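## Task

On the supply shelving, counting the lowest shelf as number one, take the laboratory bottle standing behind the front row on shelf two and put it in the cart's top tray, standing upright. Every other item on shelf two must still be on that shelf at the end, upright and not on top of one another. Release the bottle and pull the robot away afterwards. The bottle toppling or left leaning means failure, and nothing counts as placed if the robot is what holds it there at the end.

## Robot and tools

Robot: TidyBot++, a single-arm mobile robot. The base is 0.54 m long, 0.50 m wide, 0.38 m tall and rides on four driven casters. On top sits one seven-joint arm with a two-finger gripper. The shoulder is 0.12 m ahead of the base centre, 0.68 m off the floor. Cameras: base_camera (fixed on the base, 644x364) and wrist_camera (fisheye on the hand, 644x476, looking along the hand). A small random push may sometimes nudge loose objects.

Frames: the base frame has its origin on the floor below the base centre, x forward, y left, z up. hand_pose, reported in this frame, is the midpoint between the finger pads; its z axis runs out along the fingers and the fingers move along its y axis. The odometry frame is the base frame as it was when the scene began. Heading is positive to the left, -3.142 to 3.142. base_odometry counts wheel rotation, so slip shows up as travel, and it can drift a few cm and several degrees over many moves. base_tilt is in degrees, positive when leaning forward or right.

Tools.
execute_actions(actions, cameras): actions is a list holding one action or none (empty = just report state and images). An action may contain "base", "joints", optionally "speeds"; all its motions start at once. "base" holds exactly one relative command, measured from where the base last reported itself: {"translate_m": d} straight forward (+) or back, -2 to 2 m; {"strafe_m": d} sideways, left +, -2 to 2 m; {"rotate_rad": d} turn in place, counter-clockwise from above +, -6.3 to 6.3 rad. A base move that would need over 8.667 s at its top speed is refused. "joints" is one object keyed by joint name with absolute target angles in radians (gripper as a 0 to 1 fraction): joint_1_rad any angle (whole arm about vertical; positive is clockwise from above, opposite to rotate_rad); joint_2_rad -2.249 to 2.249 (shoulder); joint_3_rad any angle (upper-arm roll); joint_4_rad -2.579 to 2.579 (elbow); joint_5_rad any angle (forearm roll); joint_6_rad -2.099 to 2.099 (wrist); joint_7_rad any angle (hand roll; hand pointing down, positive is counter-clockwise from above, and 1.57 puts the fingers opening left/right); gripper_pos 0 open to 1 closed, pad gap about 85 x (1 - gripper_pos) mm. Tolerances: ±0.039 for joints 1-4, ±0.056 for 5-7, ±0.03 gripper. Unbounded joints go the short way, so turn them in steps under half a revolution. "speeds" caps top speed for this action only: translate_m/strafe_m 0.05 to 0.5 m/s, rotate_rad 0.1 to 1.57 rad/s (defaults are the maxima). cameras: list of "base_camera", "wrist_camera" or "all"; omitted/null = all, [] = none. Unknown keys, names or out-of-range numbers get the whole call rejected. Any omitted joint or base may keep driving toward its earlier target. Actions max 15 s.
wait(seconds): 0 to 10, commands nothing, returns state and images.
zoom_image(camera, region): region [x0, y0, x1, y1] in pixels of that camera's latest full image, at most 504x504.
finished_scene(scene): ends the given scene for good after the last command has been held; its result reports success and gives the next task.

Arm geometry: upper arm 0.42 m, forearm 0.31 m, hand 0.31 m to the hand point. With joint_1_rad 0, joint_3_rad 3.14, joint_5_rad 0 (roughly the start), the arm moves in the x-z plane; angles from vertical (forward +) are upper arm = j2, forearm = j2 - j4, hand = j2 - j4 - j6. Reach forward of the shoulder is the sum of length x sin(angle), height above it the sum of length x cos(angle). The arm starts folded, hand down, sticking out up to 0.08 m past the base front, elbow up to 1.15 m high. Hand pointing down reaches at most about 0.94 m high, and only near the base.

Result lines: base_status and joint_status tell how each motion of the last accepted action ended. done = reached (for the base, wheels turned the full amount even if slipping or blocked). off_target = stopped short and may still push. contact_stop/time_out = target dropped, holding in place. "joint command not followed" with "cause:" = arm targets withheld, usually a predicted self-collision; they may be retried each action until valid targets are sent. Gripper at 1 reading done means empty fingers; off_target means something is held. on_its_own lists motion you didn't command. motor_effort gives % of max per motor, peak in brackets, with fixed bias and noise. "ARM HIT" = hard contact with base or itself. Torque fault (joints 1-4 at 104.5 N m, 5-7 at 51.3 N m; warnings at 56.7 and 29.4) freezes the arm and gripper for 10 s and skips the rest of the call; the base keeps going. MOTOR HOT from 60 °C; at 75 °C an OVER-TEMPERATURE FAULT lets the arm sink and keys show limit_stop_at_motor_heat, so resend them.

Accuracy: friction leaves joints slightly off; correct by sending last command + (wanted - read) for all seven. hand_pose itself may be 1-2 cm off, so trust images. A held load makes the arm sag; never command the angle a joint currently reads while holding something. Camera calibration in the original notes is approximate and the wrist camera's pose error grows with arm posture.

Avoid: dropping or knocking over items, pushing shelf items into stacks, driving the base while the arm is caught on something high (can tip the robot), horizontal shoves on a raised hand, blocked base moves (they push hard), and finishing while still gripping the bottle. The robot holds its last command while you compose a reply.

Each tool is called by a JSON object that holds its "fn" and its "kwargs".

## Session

{"fn": "execute_actions", "kwargs": {"actions": []}}

Scene clock: 0.00 s.
base_odometry: x=+0.000 y=+0.000 heading=+0.000 (m, m, rad; odometry frame)
base_tilt: forward=+0.1 right=+0.2 (deg)
base_status: not commanded
joint_positions: joint_1_rad=-0.021 joint_2_rad=-0.389 joint_3_rad=+3.161 joint_4_rad=-2.557 joint_5_rad=+0.033 joint_6_rad=-0.875 joint_7_rad=+1.573 gripper_pos=+0.000
joint_status: not commanded
motor_effort: joint_1_rad=+0 joint_2_rad=-2 joint_3_rad=-1 joint_4_rad=+17 joint_5_rad=+0 joint_6_rad=+2 joint_7_rad=-1 (%)
hand_pose: x=+0.2502 y=-0.0054 z=+0.5846 quat_wxyz=(+0.009, +0.999, +0.012, +0.049) (m; base frame)
pictures: base_camera, wrist_camera
camera_calibration (this result's frames):
wrist_camera: T_world_to_cam=[[0.02756, -0.999383, 0.0217634, -0.022379], [-0.997262, -0.0289831, -0.0680373, 0.339237], [0.0686261, -0.0198287, -0.997445, 0.701577], [0, 0, 0, 1]] pos_world=[0.290778, 0.00137829, 0.723353]
Images, in order (width x height): base_camera 644x364, wrist_camera 644x476.

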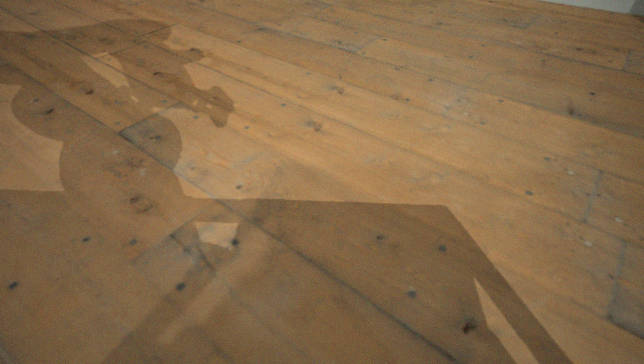

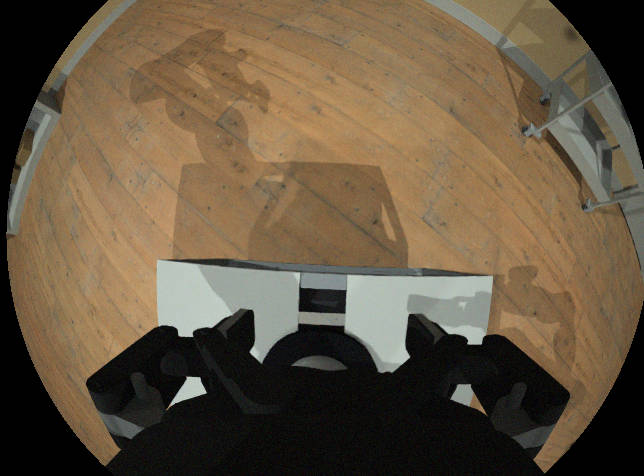

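{"fn": "execute_actions", "kwargs": {"actions": [{"base":{"rotate_rad":0.95},"joints":{"joint_1_rad":0.0,"joint_2_rad":0.0,"joint_3_rad":3.14,"joint_4_rad":-2.2,"joint_5_rad":0,"joint_6_rad":0.45}}]}}

Scene clock: 2.37 s.
base_odometry: x=+0.000 y=+0.000 heading=+0.949 (m, m, rad; odometry frame)
base_tilt: forward=+0.1 right=+0.2 (deg)
base_status: done
joint_positions: joint_1_rad=-0.015 joint_2_rad=-0.008 joint_3_rad=+3.155 joint_4_rad=-2.205 joint_5_rad=+0.033 joint_6_rad=+0.442 joint_7_rad=+1.573 gripper_pos=+0.000
joint_status: all done
motor_effort: joint_1_rad=+0(1) joint_2_rad=-21(23) joint_3_rad=+0(2) joint_4_rad=+19(19) joint_5_rad=-1(0) joint_6_rad=+7(8) joint_7_rad=-1(0) (%)
hand_pose: x=+0.6766 y=+0.0065 z=+0.8612 quat_wxyz=(+0.004, +0.769, +0.017, +0.639) (m; base frame)
pictures: base_camera, wrist_camera
camera_calibration (this result's frames):
wrist_camera: T_world_to_cam=[[0.0205401, -0.999249, 0.0328438, -0.033069], [-0.211856, -0.0364548, -0.976621, 1.03481], [0.977085, 0.0131017, -0.212445, -0.342447], [0, 0, 0, 1]] pos_world=[0.554509, 0.00916623, 0.938951]
Images, in order (width x height): base_camera 644x364, wrist_camera 644x476.

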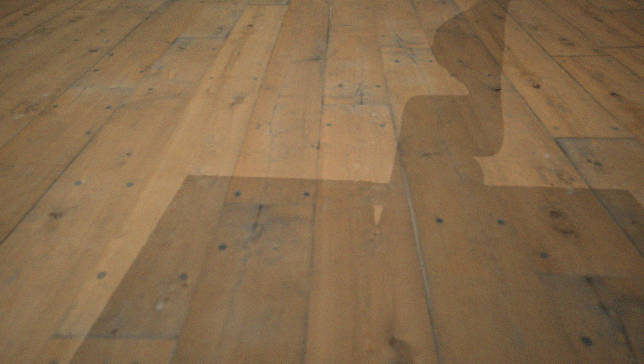

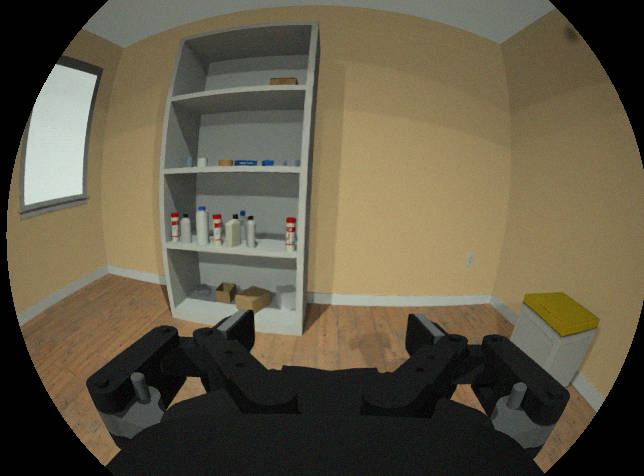

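{"fn": "zoom_image", "kwargs": {"camera": "wrist_camera", "region": [160, 190, 310, 270]}}

{"fn": "execute_actions", "kwargs": {"actions": [{"base":{"strafe_m":0.5},"joints":{"joint_1_rad":0.015,"joint_2_rad":0.65,"joint_3_rad":3.125,"joint_4_rad":-1.26,"joint_5_rad":-0.03,"joint_6_rad":-0.09,"gripper_pos":0.2}}], "cameras": []}}

{"fn": "execute_actions", "kwargs": {"actions": [{"base":{"translate_m":0.72}}]}}

Region (160, 190, 310, 270) of wrist_camera's 644x476 image, scaled by 3.360; it fills the top 269 rows of this view, and the rest is white.

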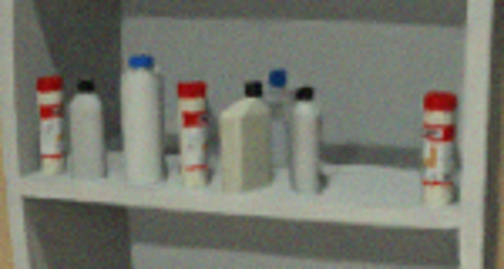

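Scene clock: 5.13 s.
base_odometry: x=-0.407 y=+0.291 heading=+0.950 (m, m, rad; odometry frame)
base_tilt: forward=+0.1 right=+0.2 (deg)
base_status: done
joint_positions: joint_1_rad=+0.003 joint_2_rad=+0.645 joint_3_rad=+3.141 joint_4_rad=-1.276 joint_5_rad=+0.005 joint_6_rad=-0.070 joint_7_rad=+1.573 gripper_pos=+0.200
joint_status: all done
motor_effort: joint_1_rad=+0(3) joint_2_rad=-48(50) joint_3_rad=-1(2) joint_4_rad=+20(21) joint_5_rad=+0(1) joint_6_rad=+8(8) joint_7_rad=-1(1) (%)
hand_pose: x=+0.9515 y=-0.0007 z=+0.7835 quat_wxyz=(+0.002, +0.839, +0.002, +0.544) (m; base frame)
pictures: none
No camera images: the call's "cameras" was empty. Leave "cameras" out to get every camera's image.

Scene clock: 7.87 s.
base_odometry: x=+0.012 y=+0.877 heading=+0.950 (m, m, rad; odometry frame)
base_tilt: forward=+0.1 right=+0.2 (deg)
base_status: done
joint_positions: joint_1_rad=+0.003 joint_2_rad=+0.647 joint_3_rad=+3.141 joint_4_rad=-1.271 joint_5_rad=+0.005 joint_6_rad=-0.073 joint_7_rad=+1.573 gripper_pos=+0.200
joint_status: not commanded
motor_effort: joint_1_rad=+0(2) joint_2_rad=-47(50) joint_3_rad=-1(2) joint_4_rad=+20(22) joint_5_rad=+0(1) joint_6_rad=+7(8) joint_7_rad=-1(1) (%)
hand_pose: x=+0.9524 y=-0.0009 z=+0.7835 quat_wxyz=(+0.002, +0.839, +0.001, +0.544) (m; base frame)
pictures: base_camera, wrist_camera
camera_calibration (this result's frames):
wrist_camera: T_world_to_cam=[[0.000417005, -0.999949, 0.0101386, -0.0065913], [-0.434812, -0.00931136, -0.900473, 1.16978], [0.900521, -0.00403289, -0.434793, -0.381227], [0, 0, 0, 1]] pos_world=[0.851939, 0.00276382, 0.887666]
Images, in order (width x height): base_camera 644x364, wrist_camera 644x476.

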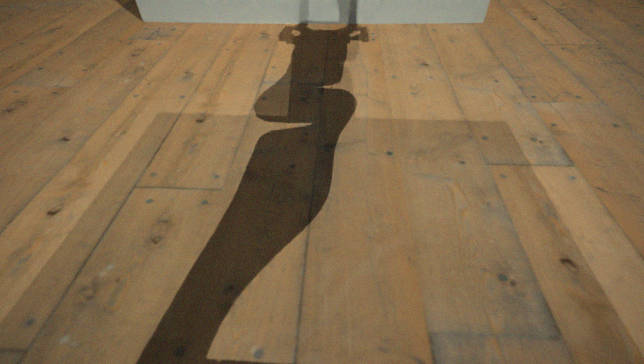

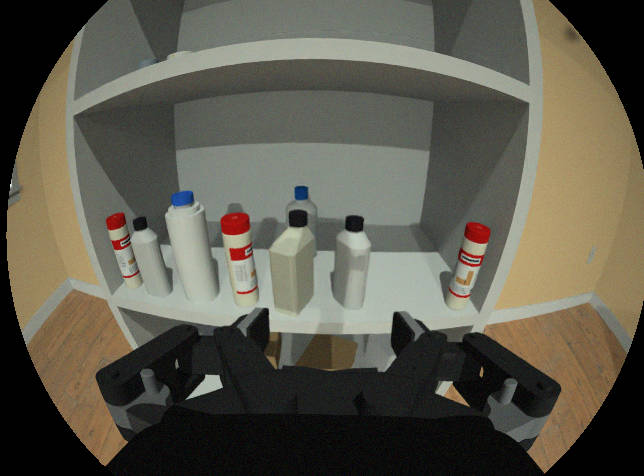

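{"fn": "execute_actions", "kwargs": {"actions": [{"base":{"strafe_m":0.056}}], "cameras": []}}

{"fn": "execute_actions", "kwargs": {"actions": [{"base":{"translate_m":0.3},"speeds":{"translate_m":0.3}}], "cameras": ["wrist_camera"]}}

Scene clock: 9.30 s.
base_odometry: x=-0.034 y=+0.910 heading=+0.950 (m, m, rad; odometry frame)
base_tilt: forward=+0.1 right=+0.1 (deg)
base_status: done
joint_positions: joint_1_rad=+0.008 joint_2_rad=+0.647 joint_3_rad=+3.136 joint_4_rad=-1.271 joint_5_rad=+0.004 joint_6_rad=-0.073 joint_7_rad=+1.573 gripper_pos=+0.200
joint_status: not commanded
motor_effort: joint_1_rad=-1(4) joint_2_rad=-48(49) joint_3_rad=-1(3) joint_4_rad=+20(21) joint_5_rad=-1(1) joint_6_rad=+7(8) joint_7_rad=-1(1) (%)
hand_pose: x=+0.9523 y=-0.0018 z=+0.7836 quat_wxyz=(+0.001, +0.839, +0.000, +0.544) (m; base frame)
pictures: none
No camera images: the call's "cameras" was empty. Leave "cameras" out to get every camera's image.

Scene clock: 11.23 s.
base_odometry: x=+0.140 y=+1.154 heading=+0.951 (m, m, rad; odometry frame)
base_tilt: forward=+0.1 right=+0.2 (deg)
base_status: done
joint_positions: joint_1_rad=+0.008 joint_2_rad=+0.648 joint_3_rad=+3.136 joint_4_rad=-1.270 joint_5_rad=+0.004 joint_6_rad=-0.074 joint_7_rad=+1.573 gripper_pos=+0.200
joint_status: not commanded
motor_effort: joint_1_rad=+0(2) joint_2_rad=-49(51) joint_3_rad=-1(2) joint_4_rad=+20(22) joint_5_rad=+0(1) joint_6_rad=+8(8) joint_7_rad=-1(1) (%)
hand_pose: x=+0.9526 y=-0.0018 z=+0.7831 quat_wxyz=(+0.001, +0.839, +0.000, +0.544) (m; base frame)
pictures: wrist_camera
camera_calibration (this result's frames):
wrist_camera: T_world_to_cam=[[-0.000338955, -0.999977, 0.00678155, -0.00419535], [-0.435646, -0.00595654, -0.900099, 1.17], [0.900118, -0.00325945, -0.435634, -0.380537], [0, 0, 0, 1]] pos_world=[0.852232, 0.00153355, 0.887368]
Images, in order (width x height): wrist_camera 644x476.

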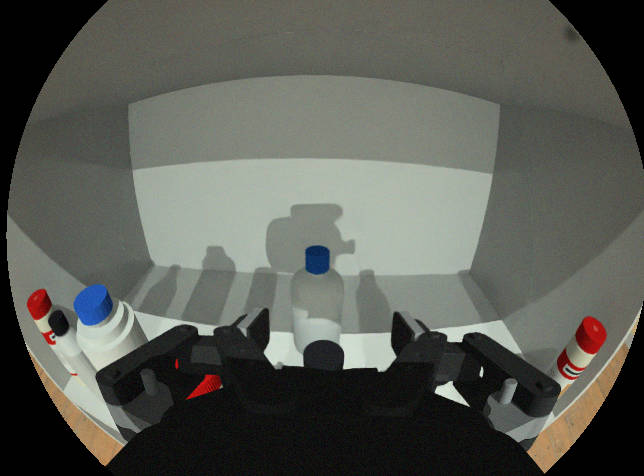

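{"fn": "execute_actions", "kwargs": {"actions": [{"base":{"translate_m":0.17},"joints":{"joint_1_rad":-0.018},"speeds":{"translate_m":0.2}}], "cameras": []}}

{"fn": "execute_actions", "kwargs": {"actions": [{"joints":{"joint_2_rad":0.72}}], "cameras": ["wrist_camera"]}}

Scene clock: 13.07 s.
base_odometry: x=+0.239 y=+1.293 heading=+0.951 (m, m, rad; odometry frame)
base_tilt: forward=+0.1 right=+0.2 (deg)
base_status: done
joint_positions: joint_1_rad=-0.008 joint_2_rad=+0.648 joint_3_rad=+3.136 joint_4_rad=-1.270 joint_5_rad=+0.004 joint_6_rad=-0.074 joint_7_rad=+1.573 gripper_pos=+0.200
joint_status: all done
motor_effort: joint_1_rad=+0(2) joint_2_rad=-47(51) joint_3_rad=-1(2) joint_4_rad=+20(21) joint_5_rad=+0(0) joint_6_rad=+8(7) joint_7_rad=-1(0) (%)
hand_pose: x=+0.9526 y=+0.0113 z=+0.7829 quat_wxyz=(-0.003, +0.839, +0.007, +0.544) (m; base frame)
pictures: none
No camera images: the call's "cameras" was empty. Leave "cameras" out to get every camera's image.

Scene clock: 14.03 s.
base_odometry: x=+0.239 y=+1.293 heading=+0.951 (m, m, rad; odometry frame)
base_tilt: forward=+0.1 right=+0.2 (deg)
base_status: not commanded
joint_positions: joint_1_rad=-0.008 joint_2_rad=+0.722 joint_3_rad=+3.136 joint_4_rad=-1.268 joint_5_rad=+0.004 joint_6_rad=-0.074 joint_7_rad=+1.573 gripper_pos=+0.200
joint_status: all done
motor_effort: joint_1_rad=-1(0) joint_2_rad=-50(53) joint_3_rad=-1(1) joint_4_rad=+20(21) joint_5_rad=-1(1) joint_6_rad=+7(7) joint_7_rad=-1(1) (%)
hand_pose: x=+0.9583 y=+0.0114 z=+0.7223 quat_wxyz=(-0.003, +0.858, +0.007, +0.513) (m; base frame)
pictures: wrist_camera
camera_calibration (this result's frames):
wrist_camera: T_world_to_cam=[[0.0159218, -0.999854, 0.00619945, -0.00573044], [-0.499171, -0.0133209, -0.866401, 1.15447], [0.866357, 0.0107001, -0.49931, -0.333925], [0, 0, 0, 1]] pos_world=[0.865668, 0.013222, 0.833538]
Images, in order (width x height): wrist_camera 644x476.

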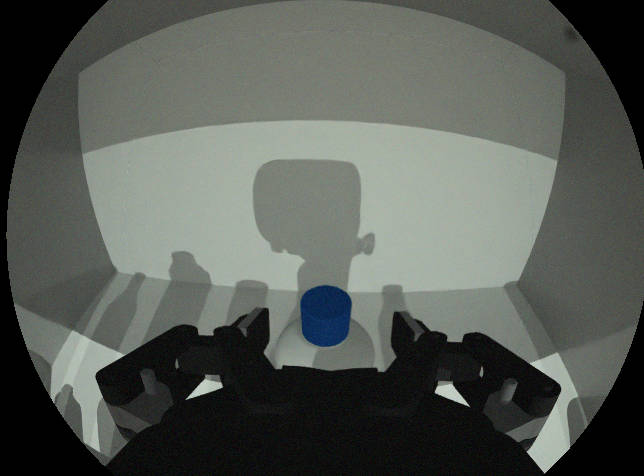

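{"fn": "execute_actions", "kwargs": {"actions": [{"base":{"translate_m":0.023},"joints":{"joint_2_rad":0.734,"gripper_pos":0.45}}], "cameras": ["wrist_camera"]}}

Scene clock: 14.93 s.
base_odometry: x=+0.252 y=+1.311 heading=+0.951 (m, m, rad; odometry frame)
base_tilt: forward=+0.2 right=+0.2 (deg)
base_status: done
joint_positions: joint_1_rad=-0.008 joint_2_rad=+0.728 joint_3_rad=+3.136 joint_4_rad=-1.267 joint_5_rad=+0.004 joint_6_rad=-0.074 joint_7_rad=+1.573 gripper_pos=+0.450
joint_status: all done
motor_effort: joint_1_rad=+0(2) joint_2_rad=-51(52) joint_3_rad=-1(2) joint_4_rad=+20(20) joint_5_rad=+0(1) joint_6_rad=+7(9) joint_7_rad=-1(1) (%)
hand_pose: x=+0.9589 y=+0.0114 z=+0.7179 quat_wxyz=(-0.003, +0.860, +0.007, +0.511) (m; base frame)
pictures: wrist_camera
camera_calibration (this result's frames):
wrist_camera: T_world_to_cam=[[0.0159694, -0.999854, 0.00615434, -0.00570368], [-0.503458, -0.0133587, -0.863916, 1.15323], [0.863872, 0.0106977, -0.503598, -0.331153], [0, 0, 0, 1]] pos_world=[0.866771, 0.0132455, 0.829565]
Images, in order (width x height): wrist_camera 644x476.

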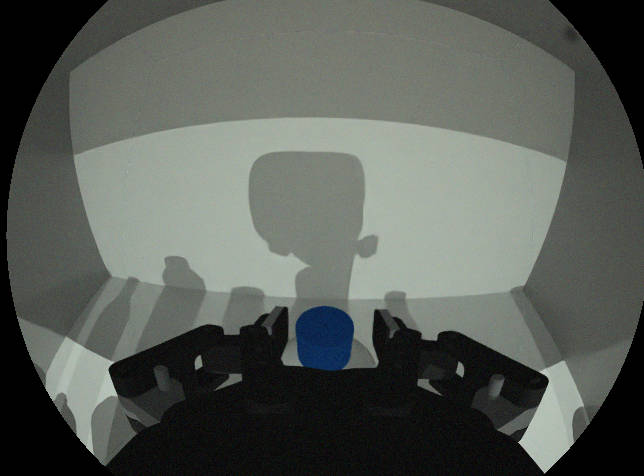

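{"fn": "execute_actions", "kwargs": {"actions": [{"joints":{"joint_2_rad":0.742,"gripper_pos":1.0}}], "cameras": ["wrist_camera"]}}

{"fn": "execute_actions", "kwargs": {"actions": [{"joints":{"joint_2_rad":0.64,"joint_4_rad":-1.23,"joint_6_rad":-0.05}}], "cameras": ["wrist_camera"]}}

Scene clock: 15.90 s.
base_odometry: x=+0.252 y=+1.311 heading=+0.951 (m, m, rad; odometry frame)
base_tilt: forward=+0.1 right=+0.2 (deg)
base_status: not commanded
joint_positions: joint_1_rad=-0.008 joint_2_rad=+0.730 joint_3_rad=+3.136 joint_4_rad=-1.267 joint_5_rad=+0.004 joint_6_rad=-0.074 joint_7_rad=+1.573 gripper_pos=+0.693
joint_status: gripper_pos off_target (ended at +0.693, target +1.000); the others done
motor_effort: joint_1_rad=+0(2) joint_2_rad=-49(51) joint_3_rad=-1(2) joint_4_rad=+19(20) joint_5_rad=-1(1) joint_6_rad=+7(8) joint_7_rad=-1(0) (%)
hand_pose: x=+0.9590 y=+0.0116 z=+0.7162 quat_wxyz=(-0.003, +0.860, +0.007, +0.510) (m; base frame)
pictures: wrist_camera
camera_calibration (this result's frames):
wrist_camera: T_world_to_cam=[[0.0161196, -0.999852, 0.00596419, -0.00551562], [-0.50522, -0.0132923, -0.862888, 1.15274], [0.86284, 0.0108962, -0.505359, -0.329895], [0, 0, 0, 1]] pos_world=[0.86712, 0.0134023, 0.828]
Images, in order (width x height): wrist_camera 644x476.

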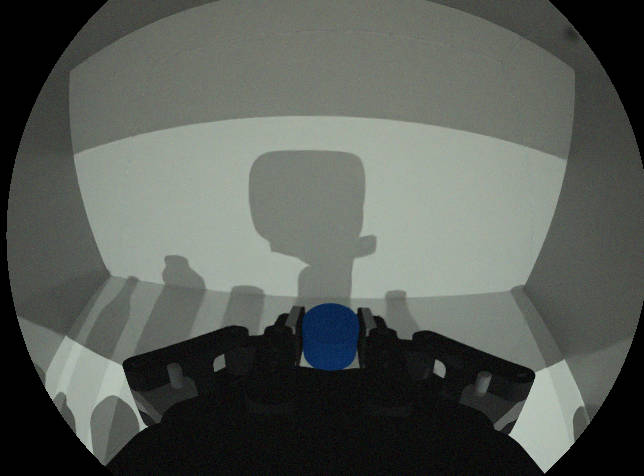

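Scene clock: 17.03 s.
base_odometry: x=+0.252 y=+1.311 heading=+0.951 (m, m, rad; odometry frame)
base_tilt: forward=+0.2 right=+0.2 (deg)
base_status: not commanded
joint_positions: joint_1_rad=-0.008 joint_2_rad=+0.678 joint_3_rad=+3.136 joint_4_rad=-1.263 joint_5_rad=+0.004 joint_6_rad=-0.074 joint_7_rad=+1.573 gripper_pos=+0.693
joint_status: all done
motor_effort: joint_1_rad=+0(0) joint_2_rad=-56(60) joint_3_rad=-1(1) joint_4_rad=+25(24) joint_5_rad=+0(1) joint_6_rad=+10(11) joint_7_rad=-1(1) (%)
hand_pose: x=+0.9568 y=+0.0116 z=+0.7620 quat_wxyz=(-0.003, +0.846, +0.007, +0.534) (m; base frame)
pictures: wrist_camera
camera_calibration (this result's frames):
wrist_camera: T_world_to_cam=[[0.015763, -0.999855, 0.00639381, -0.00576103], [-0.456407, -0.0128846, -0.889678, 1.16493], [0.889632, 0.0111058, -0.456544, -0.36764], [0, 0, 0, 1]] pos_world=[0.858838, 0.0133324, 0.868608]
Images, in order (width x height): wrist_camera 644x476.

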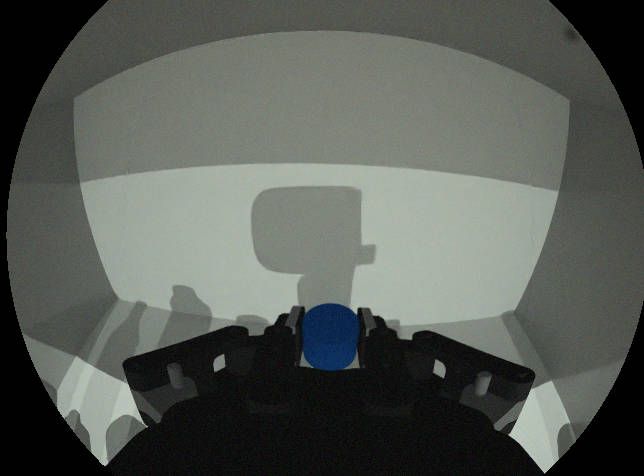

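{"fn": "execute_actions", "kwargs": {"actions": [{"base":{"strafe_m":-0.25},"speeds":{"strafe_m":0.2}}]}}

Scene clock: 19.07 s.
base_odometry: x=+0.456 y=+1.166 heading=+0.951 (m, m, rad; odometry frame)
base_tilt: forward=+0.1 right=+0.2 (deg)
base_status: done
joint_positions: joint_1_rad=-0.015 joint_2_rad=+0.678 joint_3_rad=+3.136 joint_4_rad=-1.263 joint_5_rad=+0.004 joint_6_rad=-0.074 joint_7_rad=+1.573 gripper_pos=+0.693
joint_status: not commanded
motor_effort: joint_1_rad=+0(4) joint_2_rad=-56(58) joint_3_rad=-1(3) joint_4_rad=+25(25) joint_5_rad=-1(1) joint_6_rad=+11(10) joint_7_rad=+0(1) (%)
hand_pose: x=+0.9567 y=+0.0172 z=+0.7621 quat_wxyz=(-0.005, +0.846, +0.009, +0.534) (m; base frame)
pictures: base_camera, wrist_camera
camera_calibration (this result's frames):
wrist_camera: T_world_to_cam=[[0.0222787, -0.999735, 0.00585714, -0.00595007], [-0.45631, -0.0153811, -0.889688, 1.16493], [0.889542, 0.0171484, -0.456532, -0.367641], [0, 0, 0, 1]] pos_world=[0.858733, 0.0182738, 0.868617]
Images, in order (width x height): base_camera 644x364, wrist_camera 644x476.

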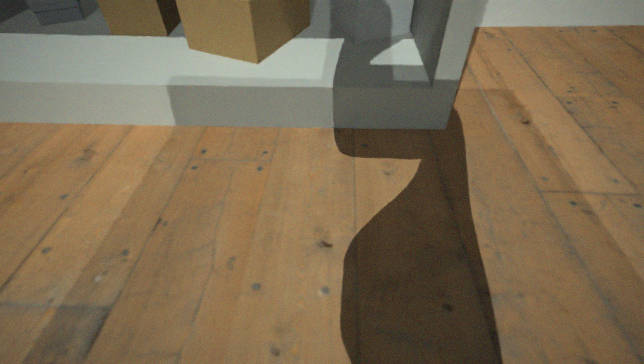

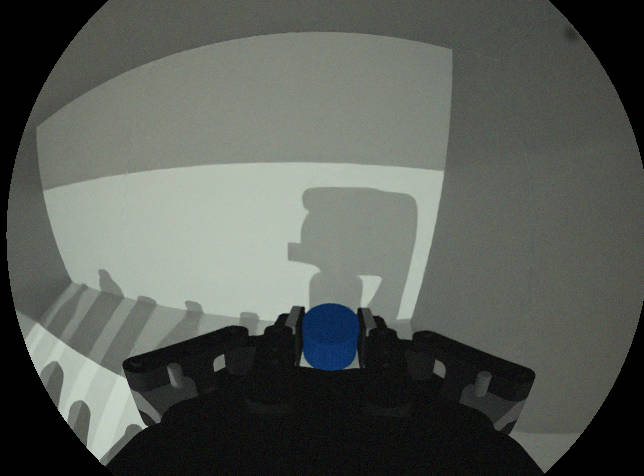

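{"fn": "execute_actions", "kwargs": {"actions": [{"base":{"translate_m":-0.42},"speeds":{"translate_m":0.25}}], "cameras": ["wrist_camera"]}}

Scene clock: 21.77 s.
base_odometry: x=+0.212 y=+0.824 heading=+0.951 (m, m, rad; odometry frame)
base_tilt: forward=+0.1 right=+0.2 (deg)
base_status: done
joint_positions: joint_1_rad=-0.015 joint_2_rad=+0.677 joint_3_rad=+3.136 joint_4_rad=-1.263 joint_5_rad=+0.004 joint_6_rad=-0.074 joint_7_rad=+1.573 gripper_pos=+0.693
joint_status: not commanded
motor_effort: joint_1_rad=+0(1) joint_2_rad=-55(59) joint_3_rad=-1(2) joint_4_rad=+24(26) joint_5_rad=-1(1) joint_6_rad=+10(12) joint_7_rad=-1(1) (%)
hand_pose: x=+0.9568 y=+0.0172 z=+0.7630 quat_wxyz=(-0.005, +0.845, +0.009, +0.534) (m; base frame)
pictures: wrist_camera
camera_calibration (this result's frames):
wrist_camera: T_world_to_cam=[[0.0222497, -0.999736, 0.00581516, -0.00589605], [-0.455158, -0.0153083, -0.890279, 1.16513], [0.890133, 0.0171616, -0.455378, -0.36879], [0, 0, 0, 1]] pos_world=[0.858723, 0.0182708, 0.86939]
Images, in order (width x height): wrist_camera 644x476.

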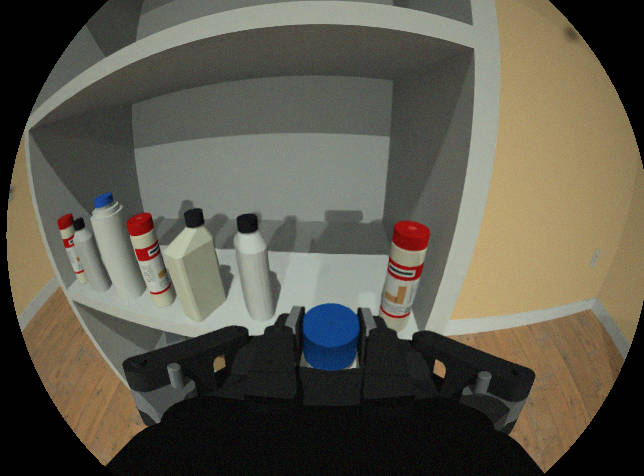

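{"fn": "execute_actions", "kwargs": {"actions": [{"base":{"rotate_rad":-2.24},"joints":{"joint_1_rad":0.01,"joint_2_rad":0.40,"joint_4_rad":-1.14,"joint_6_rad":-0.46},"speeds":{"rotate_rad":0.8}}]}}

Scene clock: 25.97 s.
base_odometry: x=+0.212 y=+0.824 heading=-1.288 (m, m, rad; odometry frame)
base_tilt: forward=+0.1 right=+0.2 (deg)
base_status: done
joint_positions: joint_1_rad=+0.016 joint_2_rad=+0.434 joint_3_rad=+3.127 joint_4_rad=-1.163 joint_5_rad=+0.000 joint_6_rad=-0.460 joint_7_rad=+1.573 gripper_pos=+0.693
joint_status: all done
motor_effort: joint_1_rad=+0(7) joint_2_rad=-48(60) joint_3_rad=-1(5) joint_4_rad=+26(26) joint_5_rad=-1(2) joint_6_rad=+9(11) joint_7_rad=-1(0) (%)
hand_pose: x=+0.8851 y=-0.0022 z=+0.9101 quat_wxyz=(-0.001, +0.856, -0.002, +0.516) (m; base frame)
pictures: base_camera, wrist_camera
camera_calibration (this result's frames):
wrist_camera: T_world_to_cam=[[-0.000921677, -0.999999, 0.000578977, 0.000740999], [-0.493135, -0.0000491711, -0.869953, 1.27837], [0.869952, -0.00108733, -0.493135, -0.185415], [0, 0, 0, 1]] pos_world=[0.791711, 0.00060225, 1.02068]
Images, in order (width x height): base_camera 644x364, wrist_camera 644x476.

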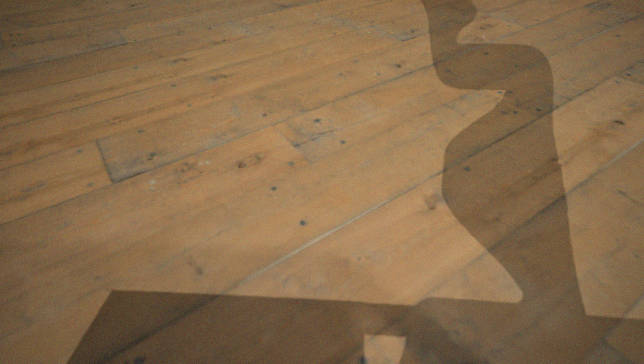

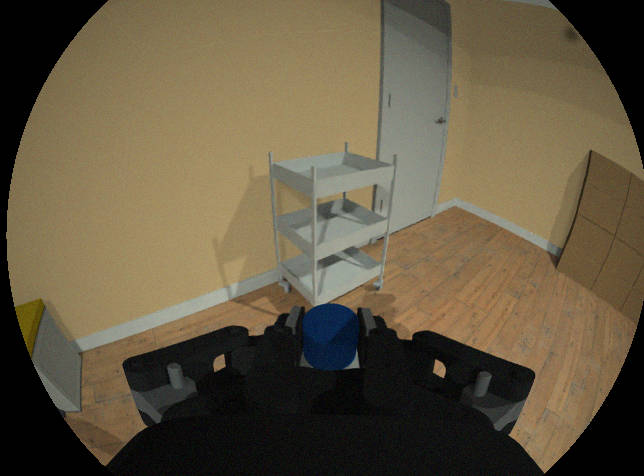

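{"fn": "execute_actions", "kwargs": {"actions": [{"base":{"translate_m":0.65},"joints":{"joint_1_rad":0.07,"joint_2_rad":0.165,"joint_4_rad":-1.06,"joint_6_rad":-0.785},"speeds":{"translate_m":0.4}}]}}

Scene clock: 28.93 s.
base_odometry: x=+0.393 y=+0.200 heading=-1.289 (m, m, rad; odometry frame)
base_tilt: forward=+0.1 right=+0.2 (deg)
base_status: done
joint_positions: joint_1_rad=+0.057 joint_2_rad=+0.194 joint_3_rad=+3.127 joint_4_rad=-1.082 joint_5_rad=+0.000 joint_6_rad=-0.788 joint_7_rad=+1.573 gripper_pos=+0.693
joint_status: all done
motor_effort: joint_1_rad=+0(1) joint_2_rad=-36(49) joint_3_rad=+0(1) joint_4_rad=+25(28) joint_5_rad=-1(1) joint_6_rad=+10(11) joint_7_rad=-1(2) (%)
hand_pose: x=+0.7744 y=-0.0278 z=+1.0388 quat_wxyz=(+0.010, +0.858, -0.018, +0.513) (m; base frame)
pictures: base_camera, wrist_camera
camera_calibration (this result's frames):
wrist_camera: T_world_to_cam=[[-0.0411263, -0.999147, 0.00376315, 0.00275951], [-0.498674, 0.0172621, -0.866618, 1.33704], [0.865813, -0.0375174, -0.498958, -0.0174486], [0, 0, 0, 1]] pos_world=[0.681967, -0.0209776, 1.14998]
Images, in order (width x height): base_camera 644x364, wrist_camera 644x476.

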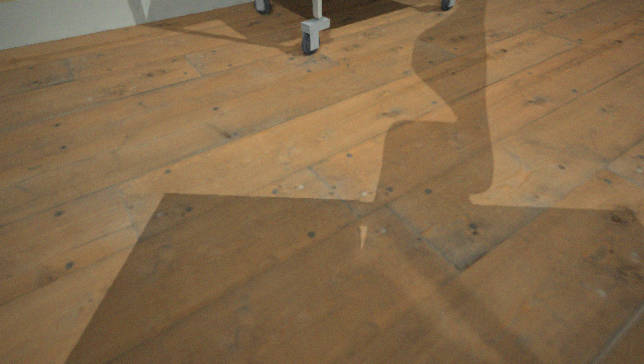

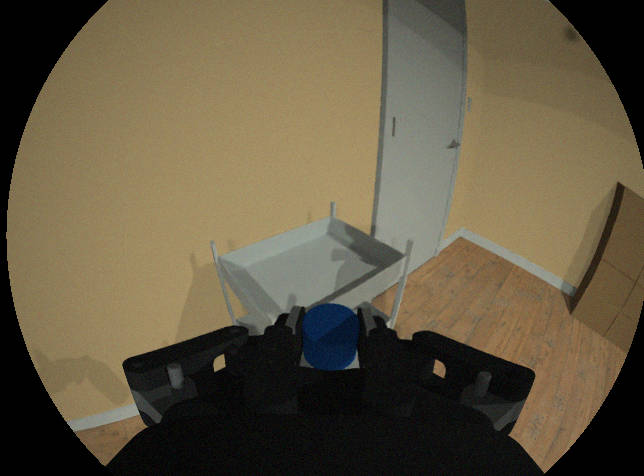

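{"fn": "execute_actions", "kwargs": {"actions": [{"base":{"translate_m":0.52},"speeds":{"translate_m":0.4}}], "cameras": []}}

{"fn": "execute_actions", "kwargs": {"actions": [{"joints":{"joint_4_rad":-1.59,"joint_6_rad":-0.22}}]}}

Scene clock: 31.57 s.
base_odometry: x=+0.537 y=-0.300 heading=-1.290 (m, m, rad; odometry frame)
base_tilt: forward=+0.1 right=+0.2 (deg)
base_status: done
joint_positions: joint_1_rad=+0.057 joint_2_rad=+0.195 joint_3_rad=+3.127 joint_4_rad=-1.082 joint_5_rad=+0.000 joint_6_rad=-0.791 joint_7_rad=+1.573 gripper_pos=+0.693
joint_status: not commanded
motor_effort: joint_1_rad=+0(1) joint_2_rad=-38(40) joint_3_rad=-1(1) joint_4_rad=+26(26) joint_5_rad=+0(0) joint_6_rad=+10(10) joint_7_rad=-1(0) (%)
hand_pose: x=+0.7741 y=-0.0279 z=+1.0375 quat_wxyz=(+0.010, +0.859, -0.018, +0.512) (m; base frame)
pictures: none
No camera images: the call's "cameras" was empty. Leave "cameras" out to get every camera's image.

Scene clock: 33.30 s.
base_odometry: x=+0.537 y=-0.300 heading=-1.290 (m, m, rad; odometry frame)
base_tilt: forward=+0.1 right=+0.2 (deg)
base_status: not commanded
joint_positions: joint_1_rad=+0.057 joint_2_rad=+0.194 joint_3_rad=+3.127 joint_4_rad=-1.603 joint_5_rad=+0.000 joint_6_rad=-0.261 joint_7_rad=+1.573 gripper_pos=+0.693
joint_status: all done
motor_effort: joint_1_rad=+0(0) joint_2_rad=-37(40) joint_3_rad=-1(1) joint_4_rad=+25(27) joint_5_rad=+0(0) joint_6_rad=+10(10) joint_7_rad=-1(1) (%)
hand_pose: x=+0.7807 y=-0.0277 z=+0.8782 quat_wxyz=(+0.010, +0.857, -0.018, +0.515) (m; base frame)
pictures: base_camera, wrist_camera
camera_calibration (this result's frames):
wrist_camera: T_world_to_cam=[[-0.0411014, -0.999148, 0.00369418, 0.00380806], [-0.494325, 0.0171214, -0.869109, 1.19979], [0.868305, -0.0375477, -0.494607, -0.1088], [0, 0, 0, 1]] pos_world=[0.687716, -0.0208225, 0.988924]
Images, in order (width x height): base_camera 644x364, wrist_camera 644x476.

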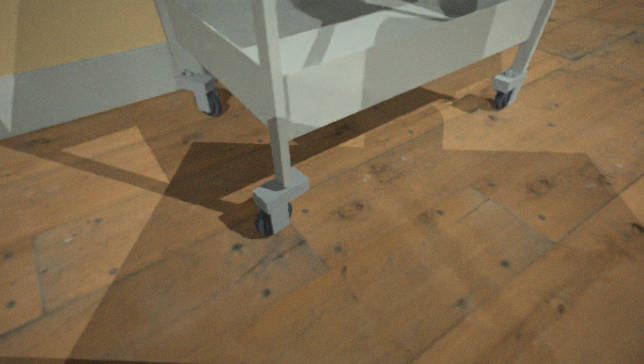

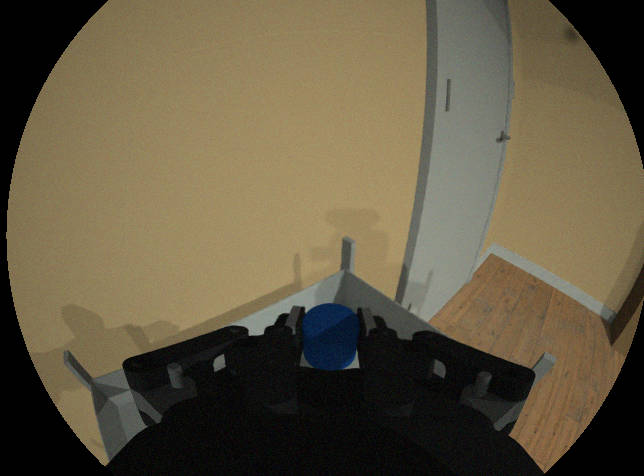

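{"fn": "execute_actions", "kwargs": {"actions": [{"joints":{"joint_4_rad":-1.68,"joint_6_rad":-0.14}}], "cameras": []}}

Scene clock: 34.30 s.
base_odometry: x=+0.537 y=-0.300 heading=-1.290 (m, m, rad; odometry frame)
base_tilt: forward=+0.1 right=+0.2 (deg)
base_status: not commanded
joint_positions: joint_1_rad=+0.057 joint_2_rad=+0.194 joint_3_rad=+3.127 joint_4_rad=-1.697 joint_5_rad=+0.000 joint_6_rad=-0.182 joint_7_rad=+1.573 gripper_pos=+0.693
joint_status: all done
motor_effort: joint_1_rad=+0(0) joint_2_rad=-36(38) joint_3_rad=-1(1) joint_4_rad=+25(27) joint_5_rad=-1(1) joint_6_rad=+11(11) joint_7_rad=-1(0) (%)
hand_pose: x=+0.7707 y=-0.0272 z=+0.8459 quat_wxyz=(+0.010, +0.860, -0.018, +0.509) (m; base frame)
pictures: none
No camera images: the call's "cameras" was empty. Leave "cameras" out to get every camera's image.

{"fn": "execute_actions", "kwargs": {"actions": [{"joints":{"joint_2_rad":0.195,"joint_4_rad":-1.72,"joint_6_rad":-0.15}}], "cameras": []}}

Scene clock: 35.10 s.
base_odometry: x=+0.537 y=-0.300 heading=-1.290 (m, m, rad; odometry frame)
base_tilt: forward=+0.1 right=+0.2 (deg)
base_status: not commanded
joint_positions: joint_1_rad=+0.057 joint_2_rad=+0.195 joint_3_rad=+3.127 joint_4_rad=-1.708 joint_5_rad=+0.000 joint_6_rad=-0.171 joint_7_rad=+1.573 gripper_pos=+0.693
joint_status: all done
motor_effort: joint_1_rad=+0(0) joint_2_rad=-32(37) joint_3_rad=-1(1) joint_4_rad=+21(25) joint_5_rad=-1(1) joint_6_rad=+8(10) joint_7_rad=-1(1) (%)
hand_pose: x=+0.7697 y=-0.0271 z=+0.8423 quat_wxyz=(+0.010, +0.861, -0.018, +0.509) (m; base frame)
pictures: none
No camera images: the call's "cameras" was empty. Leave "cameras" out to get every camera's image.

{"fn": "execute_actions", "kwargs": {"actions": [{"joints":{"gripper_pos":0.3}}], "cameras": ["wrist_camera"]}}

{"fn": "execute_actions", "kwargs": {"actions": [{"base":{"translate_m":-0.5},"joints":{"joint_2_rad":0.1}}], "cameras": ["wrist_camera"]}}

Scene clock: 36.13 s.
base_odometry: x=+0.537 y=-0.300 heading=-1.290 (m, m, rad; odometry frame)
base_tilt: forward=+0.1 right=+0.2 (deg)
base_status: not commanded
joint_positions: joint_1_rad=+0.057 joint_2_rad=+0.195 joint_3_rad=+3.127 joint_4_rad=-1.708 joint_5_rad=+0.000 joint_6_rad=-0.171 joint_7_rad=+1.573 gripper_pos=+0.300
joint_status: all done
motor_effort: joint_1_rad=-1(1) joint_2_rad=-31(34) joint_3_rad=-1(1) joint_4_rad=+20(22) joint_5_rad=-1(1) joint_6_rad=+8(8) joint_7_rad=+0(1) (%)
hand_pose: x=+0.7696 y=-0.0271 z=+0.8421 quat_wxyz=(+0.010, +0.861, -0.018, +0.509) (m; base frame)
pictures: wrist_camera
camera_calibration (this result's frames):
wrist_camera: T_world_to_cam=[[-0.0409772, -0.999153, 0.00364667, 0.00401246], [-0.507372, 0.0176639, -0.861546, 1.1666], [0.860752, -0.037154, -0.507666, -0.100199], [0, 0, 0, 1]] pos_world=[0.678311, -0.0203204, 0.954197]
Images, in order (width x height): wrist_camera 644x476.

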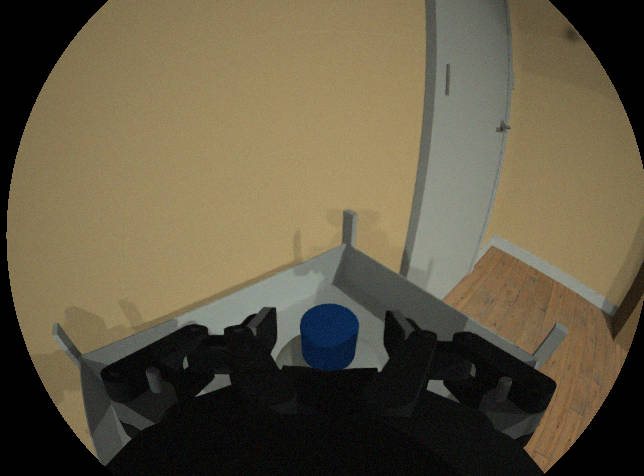

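Scene clock: 38.53 s.
base_odometry: x=+0.398 y=+0.180 heading=-1.290 (m, m, rad; odometry frame)
base_tilt: forward=+0.1 right=+0.2 (deg)
base_status: done
joint_positions: joint_1_rad=+0.058 joint_2_rad=+0.096 joint_3_rad=+3.127 joint_4_rad=-1.711 joint_5_rad=+0.000 joint_6_rad=-0.167 joint_7_rad=+1.573 gripper_pos=+0.300
joint_status: all done
motor_effort: joint_1_rad=+0(1) joint_2_rad=-28(37) joint_3_rad=+0(1) joint_4_rad=+21(22) joint_5_rad=+0(1) joint_6_rad=+7(8) joint_7_rad=-1(1) (%)
hand_pose: x=+0.7505 y=-0.0265 z=+0.9049 quat_wxyz=(+0.012, +0.834, -0.018, +0.551) (m; base frame)
pictures: wrist_camera
camera_calibration (this result's frames):
wrist_camera: T_world_to_cam=[[-0.042205, -0.999095, 0.0052096, 0.00310013], [-0.419291, 0.0129788, -0.907759, 1.18662], [0.90687, -0.0404963, -0.419459, -0.166363], [0, 0, 0, 1]] pos_world=[0.648541, -0.0190407, 1.00737]
Images, in order (width x height): wrist_camera 644x476.

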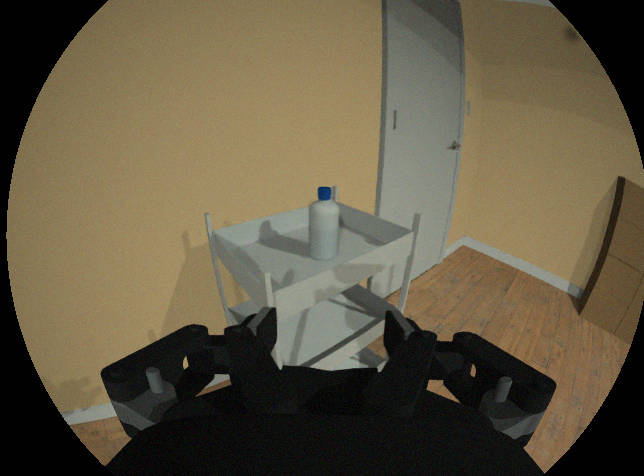

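{"fn": "execute_actions", "kwargs": {"actions": [{"base":{"rotate_rad":1.2},"joints":{"joint_1_rad":-1.1,"joint_6_rad":0.1}}], "cameras": ["wrist_camera"]}}

Scene clock: 41.10 s.
base_odometry: x=+0.398 y=+0.180 heading=-0.090 (m, m, rad; odometry frame)
base_tilt: forward=+0.1 right=+0.1 (deg)
base_status: done
joint_positions: joint_1_rad=-1.085 joint_2_rad=+0.113 joint_3_rad=+3.122 joint_4_rad=-1.711 joint_5_rad=+0.000 joint_6_rad=+0.080 joint_7_rad=+1.573 gripper_pos=+0.300
joint_status: all done
motor_effort: joint_1_rad=+0(4) joint_2_rad=-29(35) joint_3_rad=-1(4) joint_4_rad=+21(21) joint_5_rad=-1(1) joint_6_rad=+9(8) joint_7_rad=-1(1) (%)
hand_pose: x=+0.4143 y=+0.5882 z=+0.9673 quat_wxyz=(-0.337, +0.652, +0.402, +0.547) (m; base frame)
pictures: wrist_camera
camera_calibration (this result's frames):
wrist_camera: T_world_to_cam=[[0.893162, -0.449712, 0.00454646, -0.107257], [-0.0868602, -0.182412, -0.979378, 1.14075], [0.441267, 0.874348, -0.201986, -0.365979], [0, 0, 0, 1]] pos_world=[0.356379, 0.479846, 1.04379]
Images, in order (width x height): wrist_camera 644x476.

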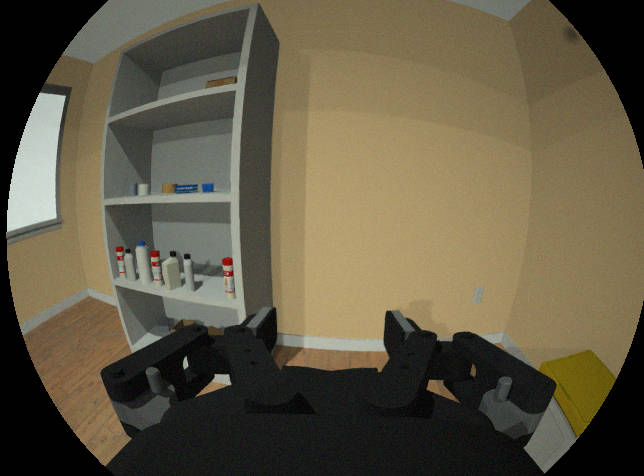

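{"fn": "finished_scene", "kwargs": {"scene": 2}}

The scene is finished: the task was done.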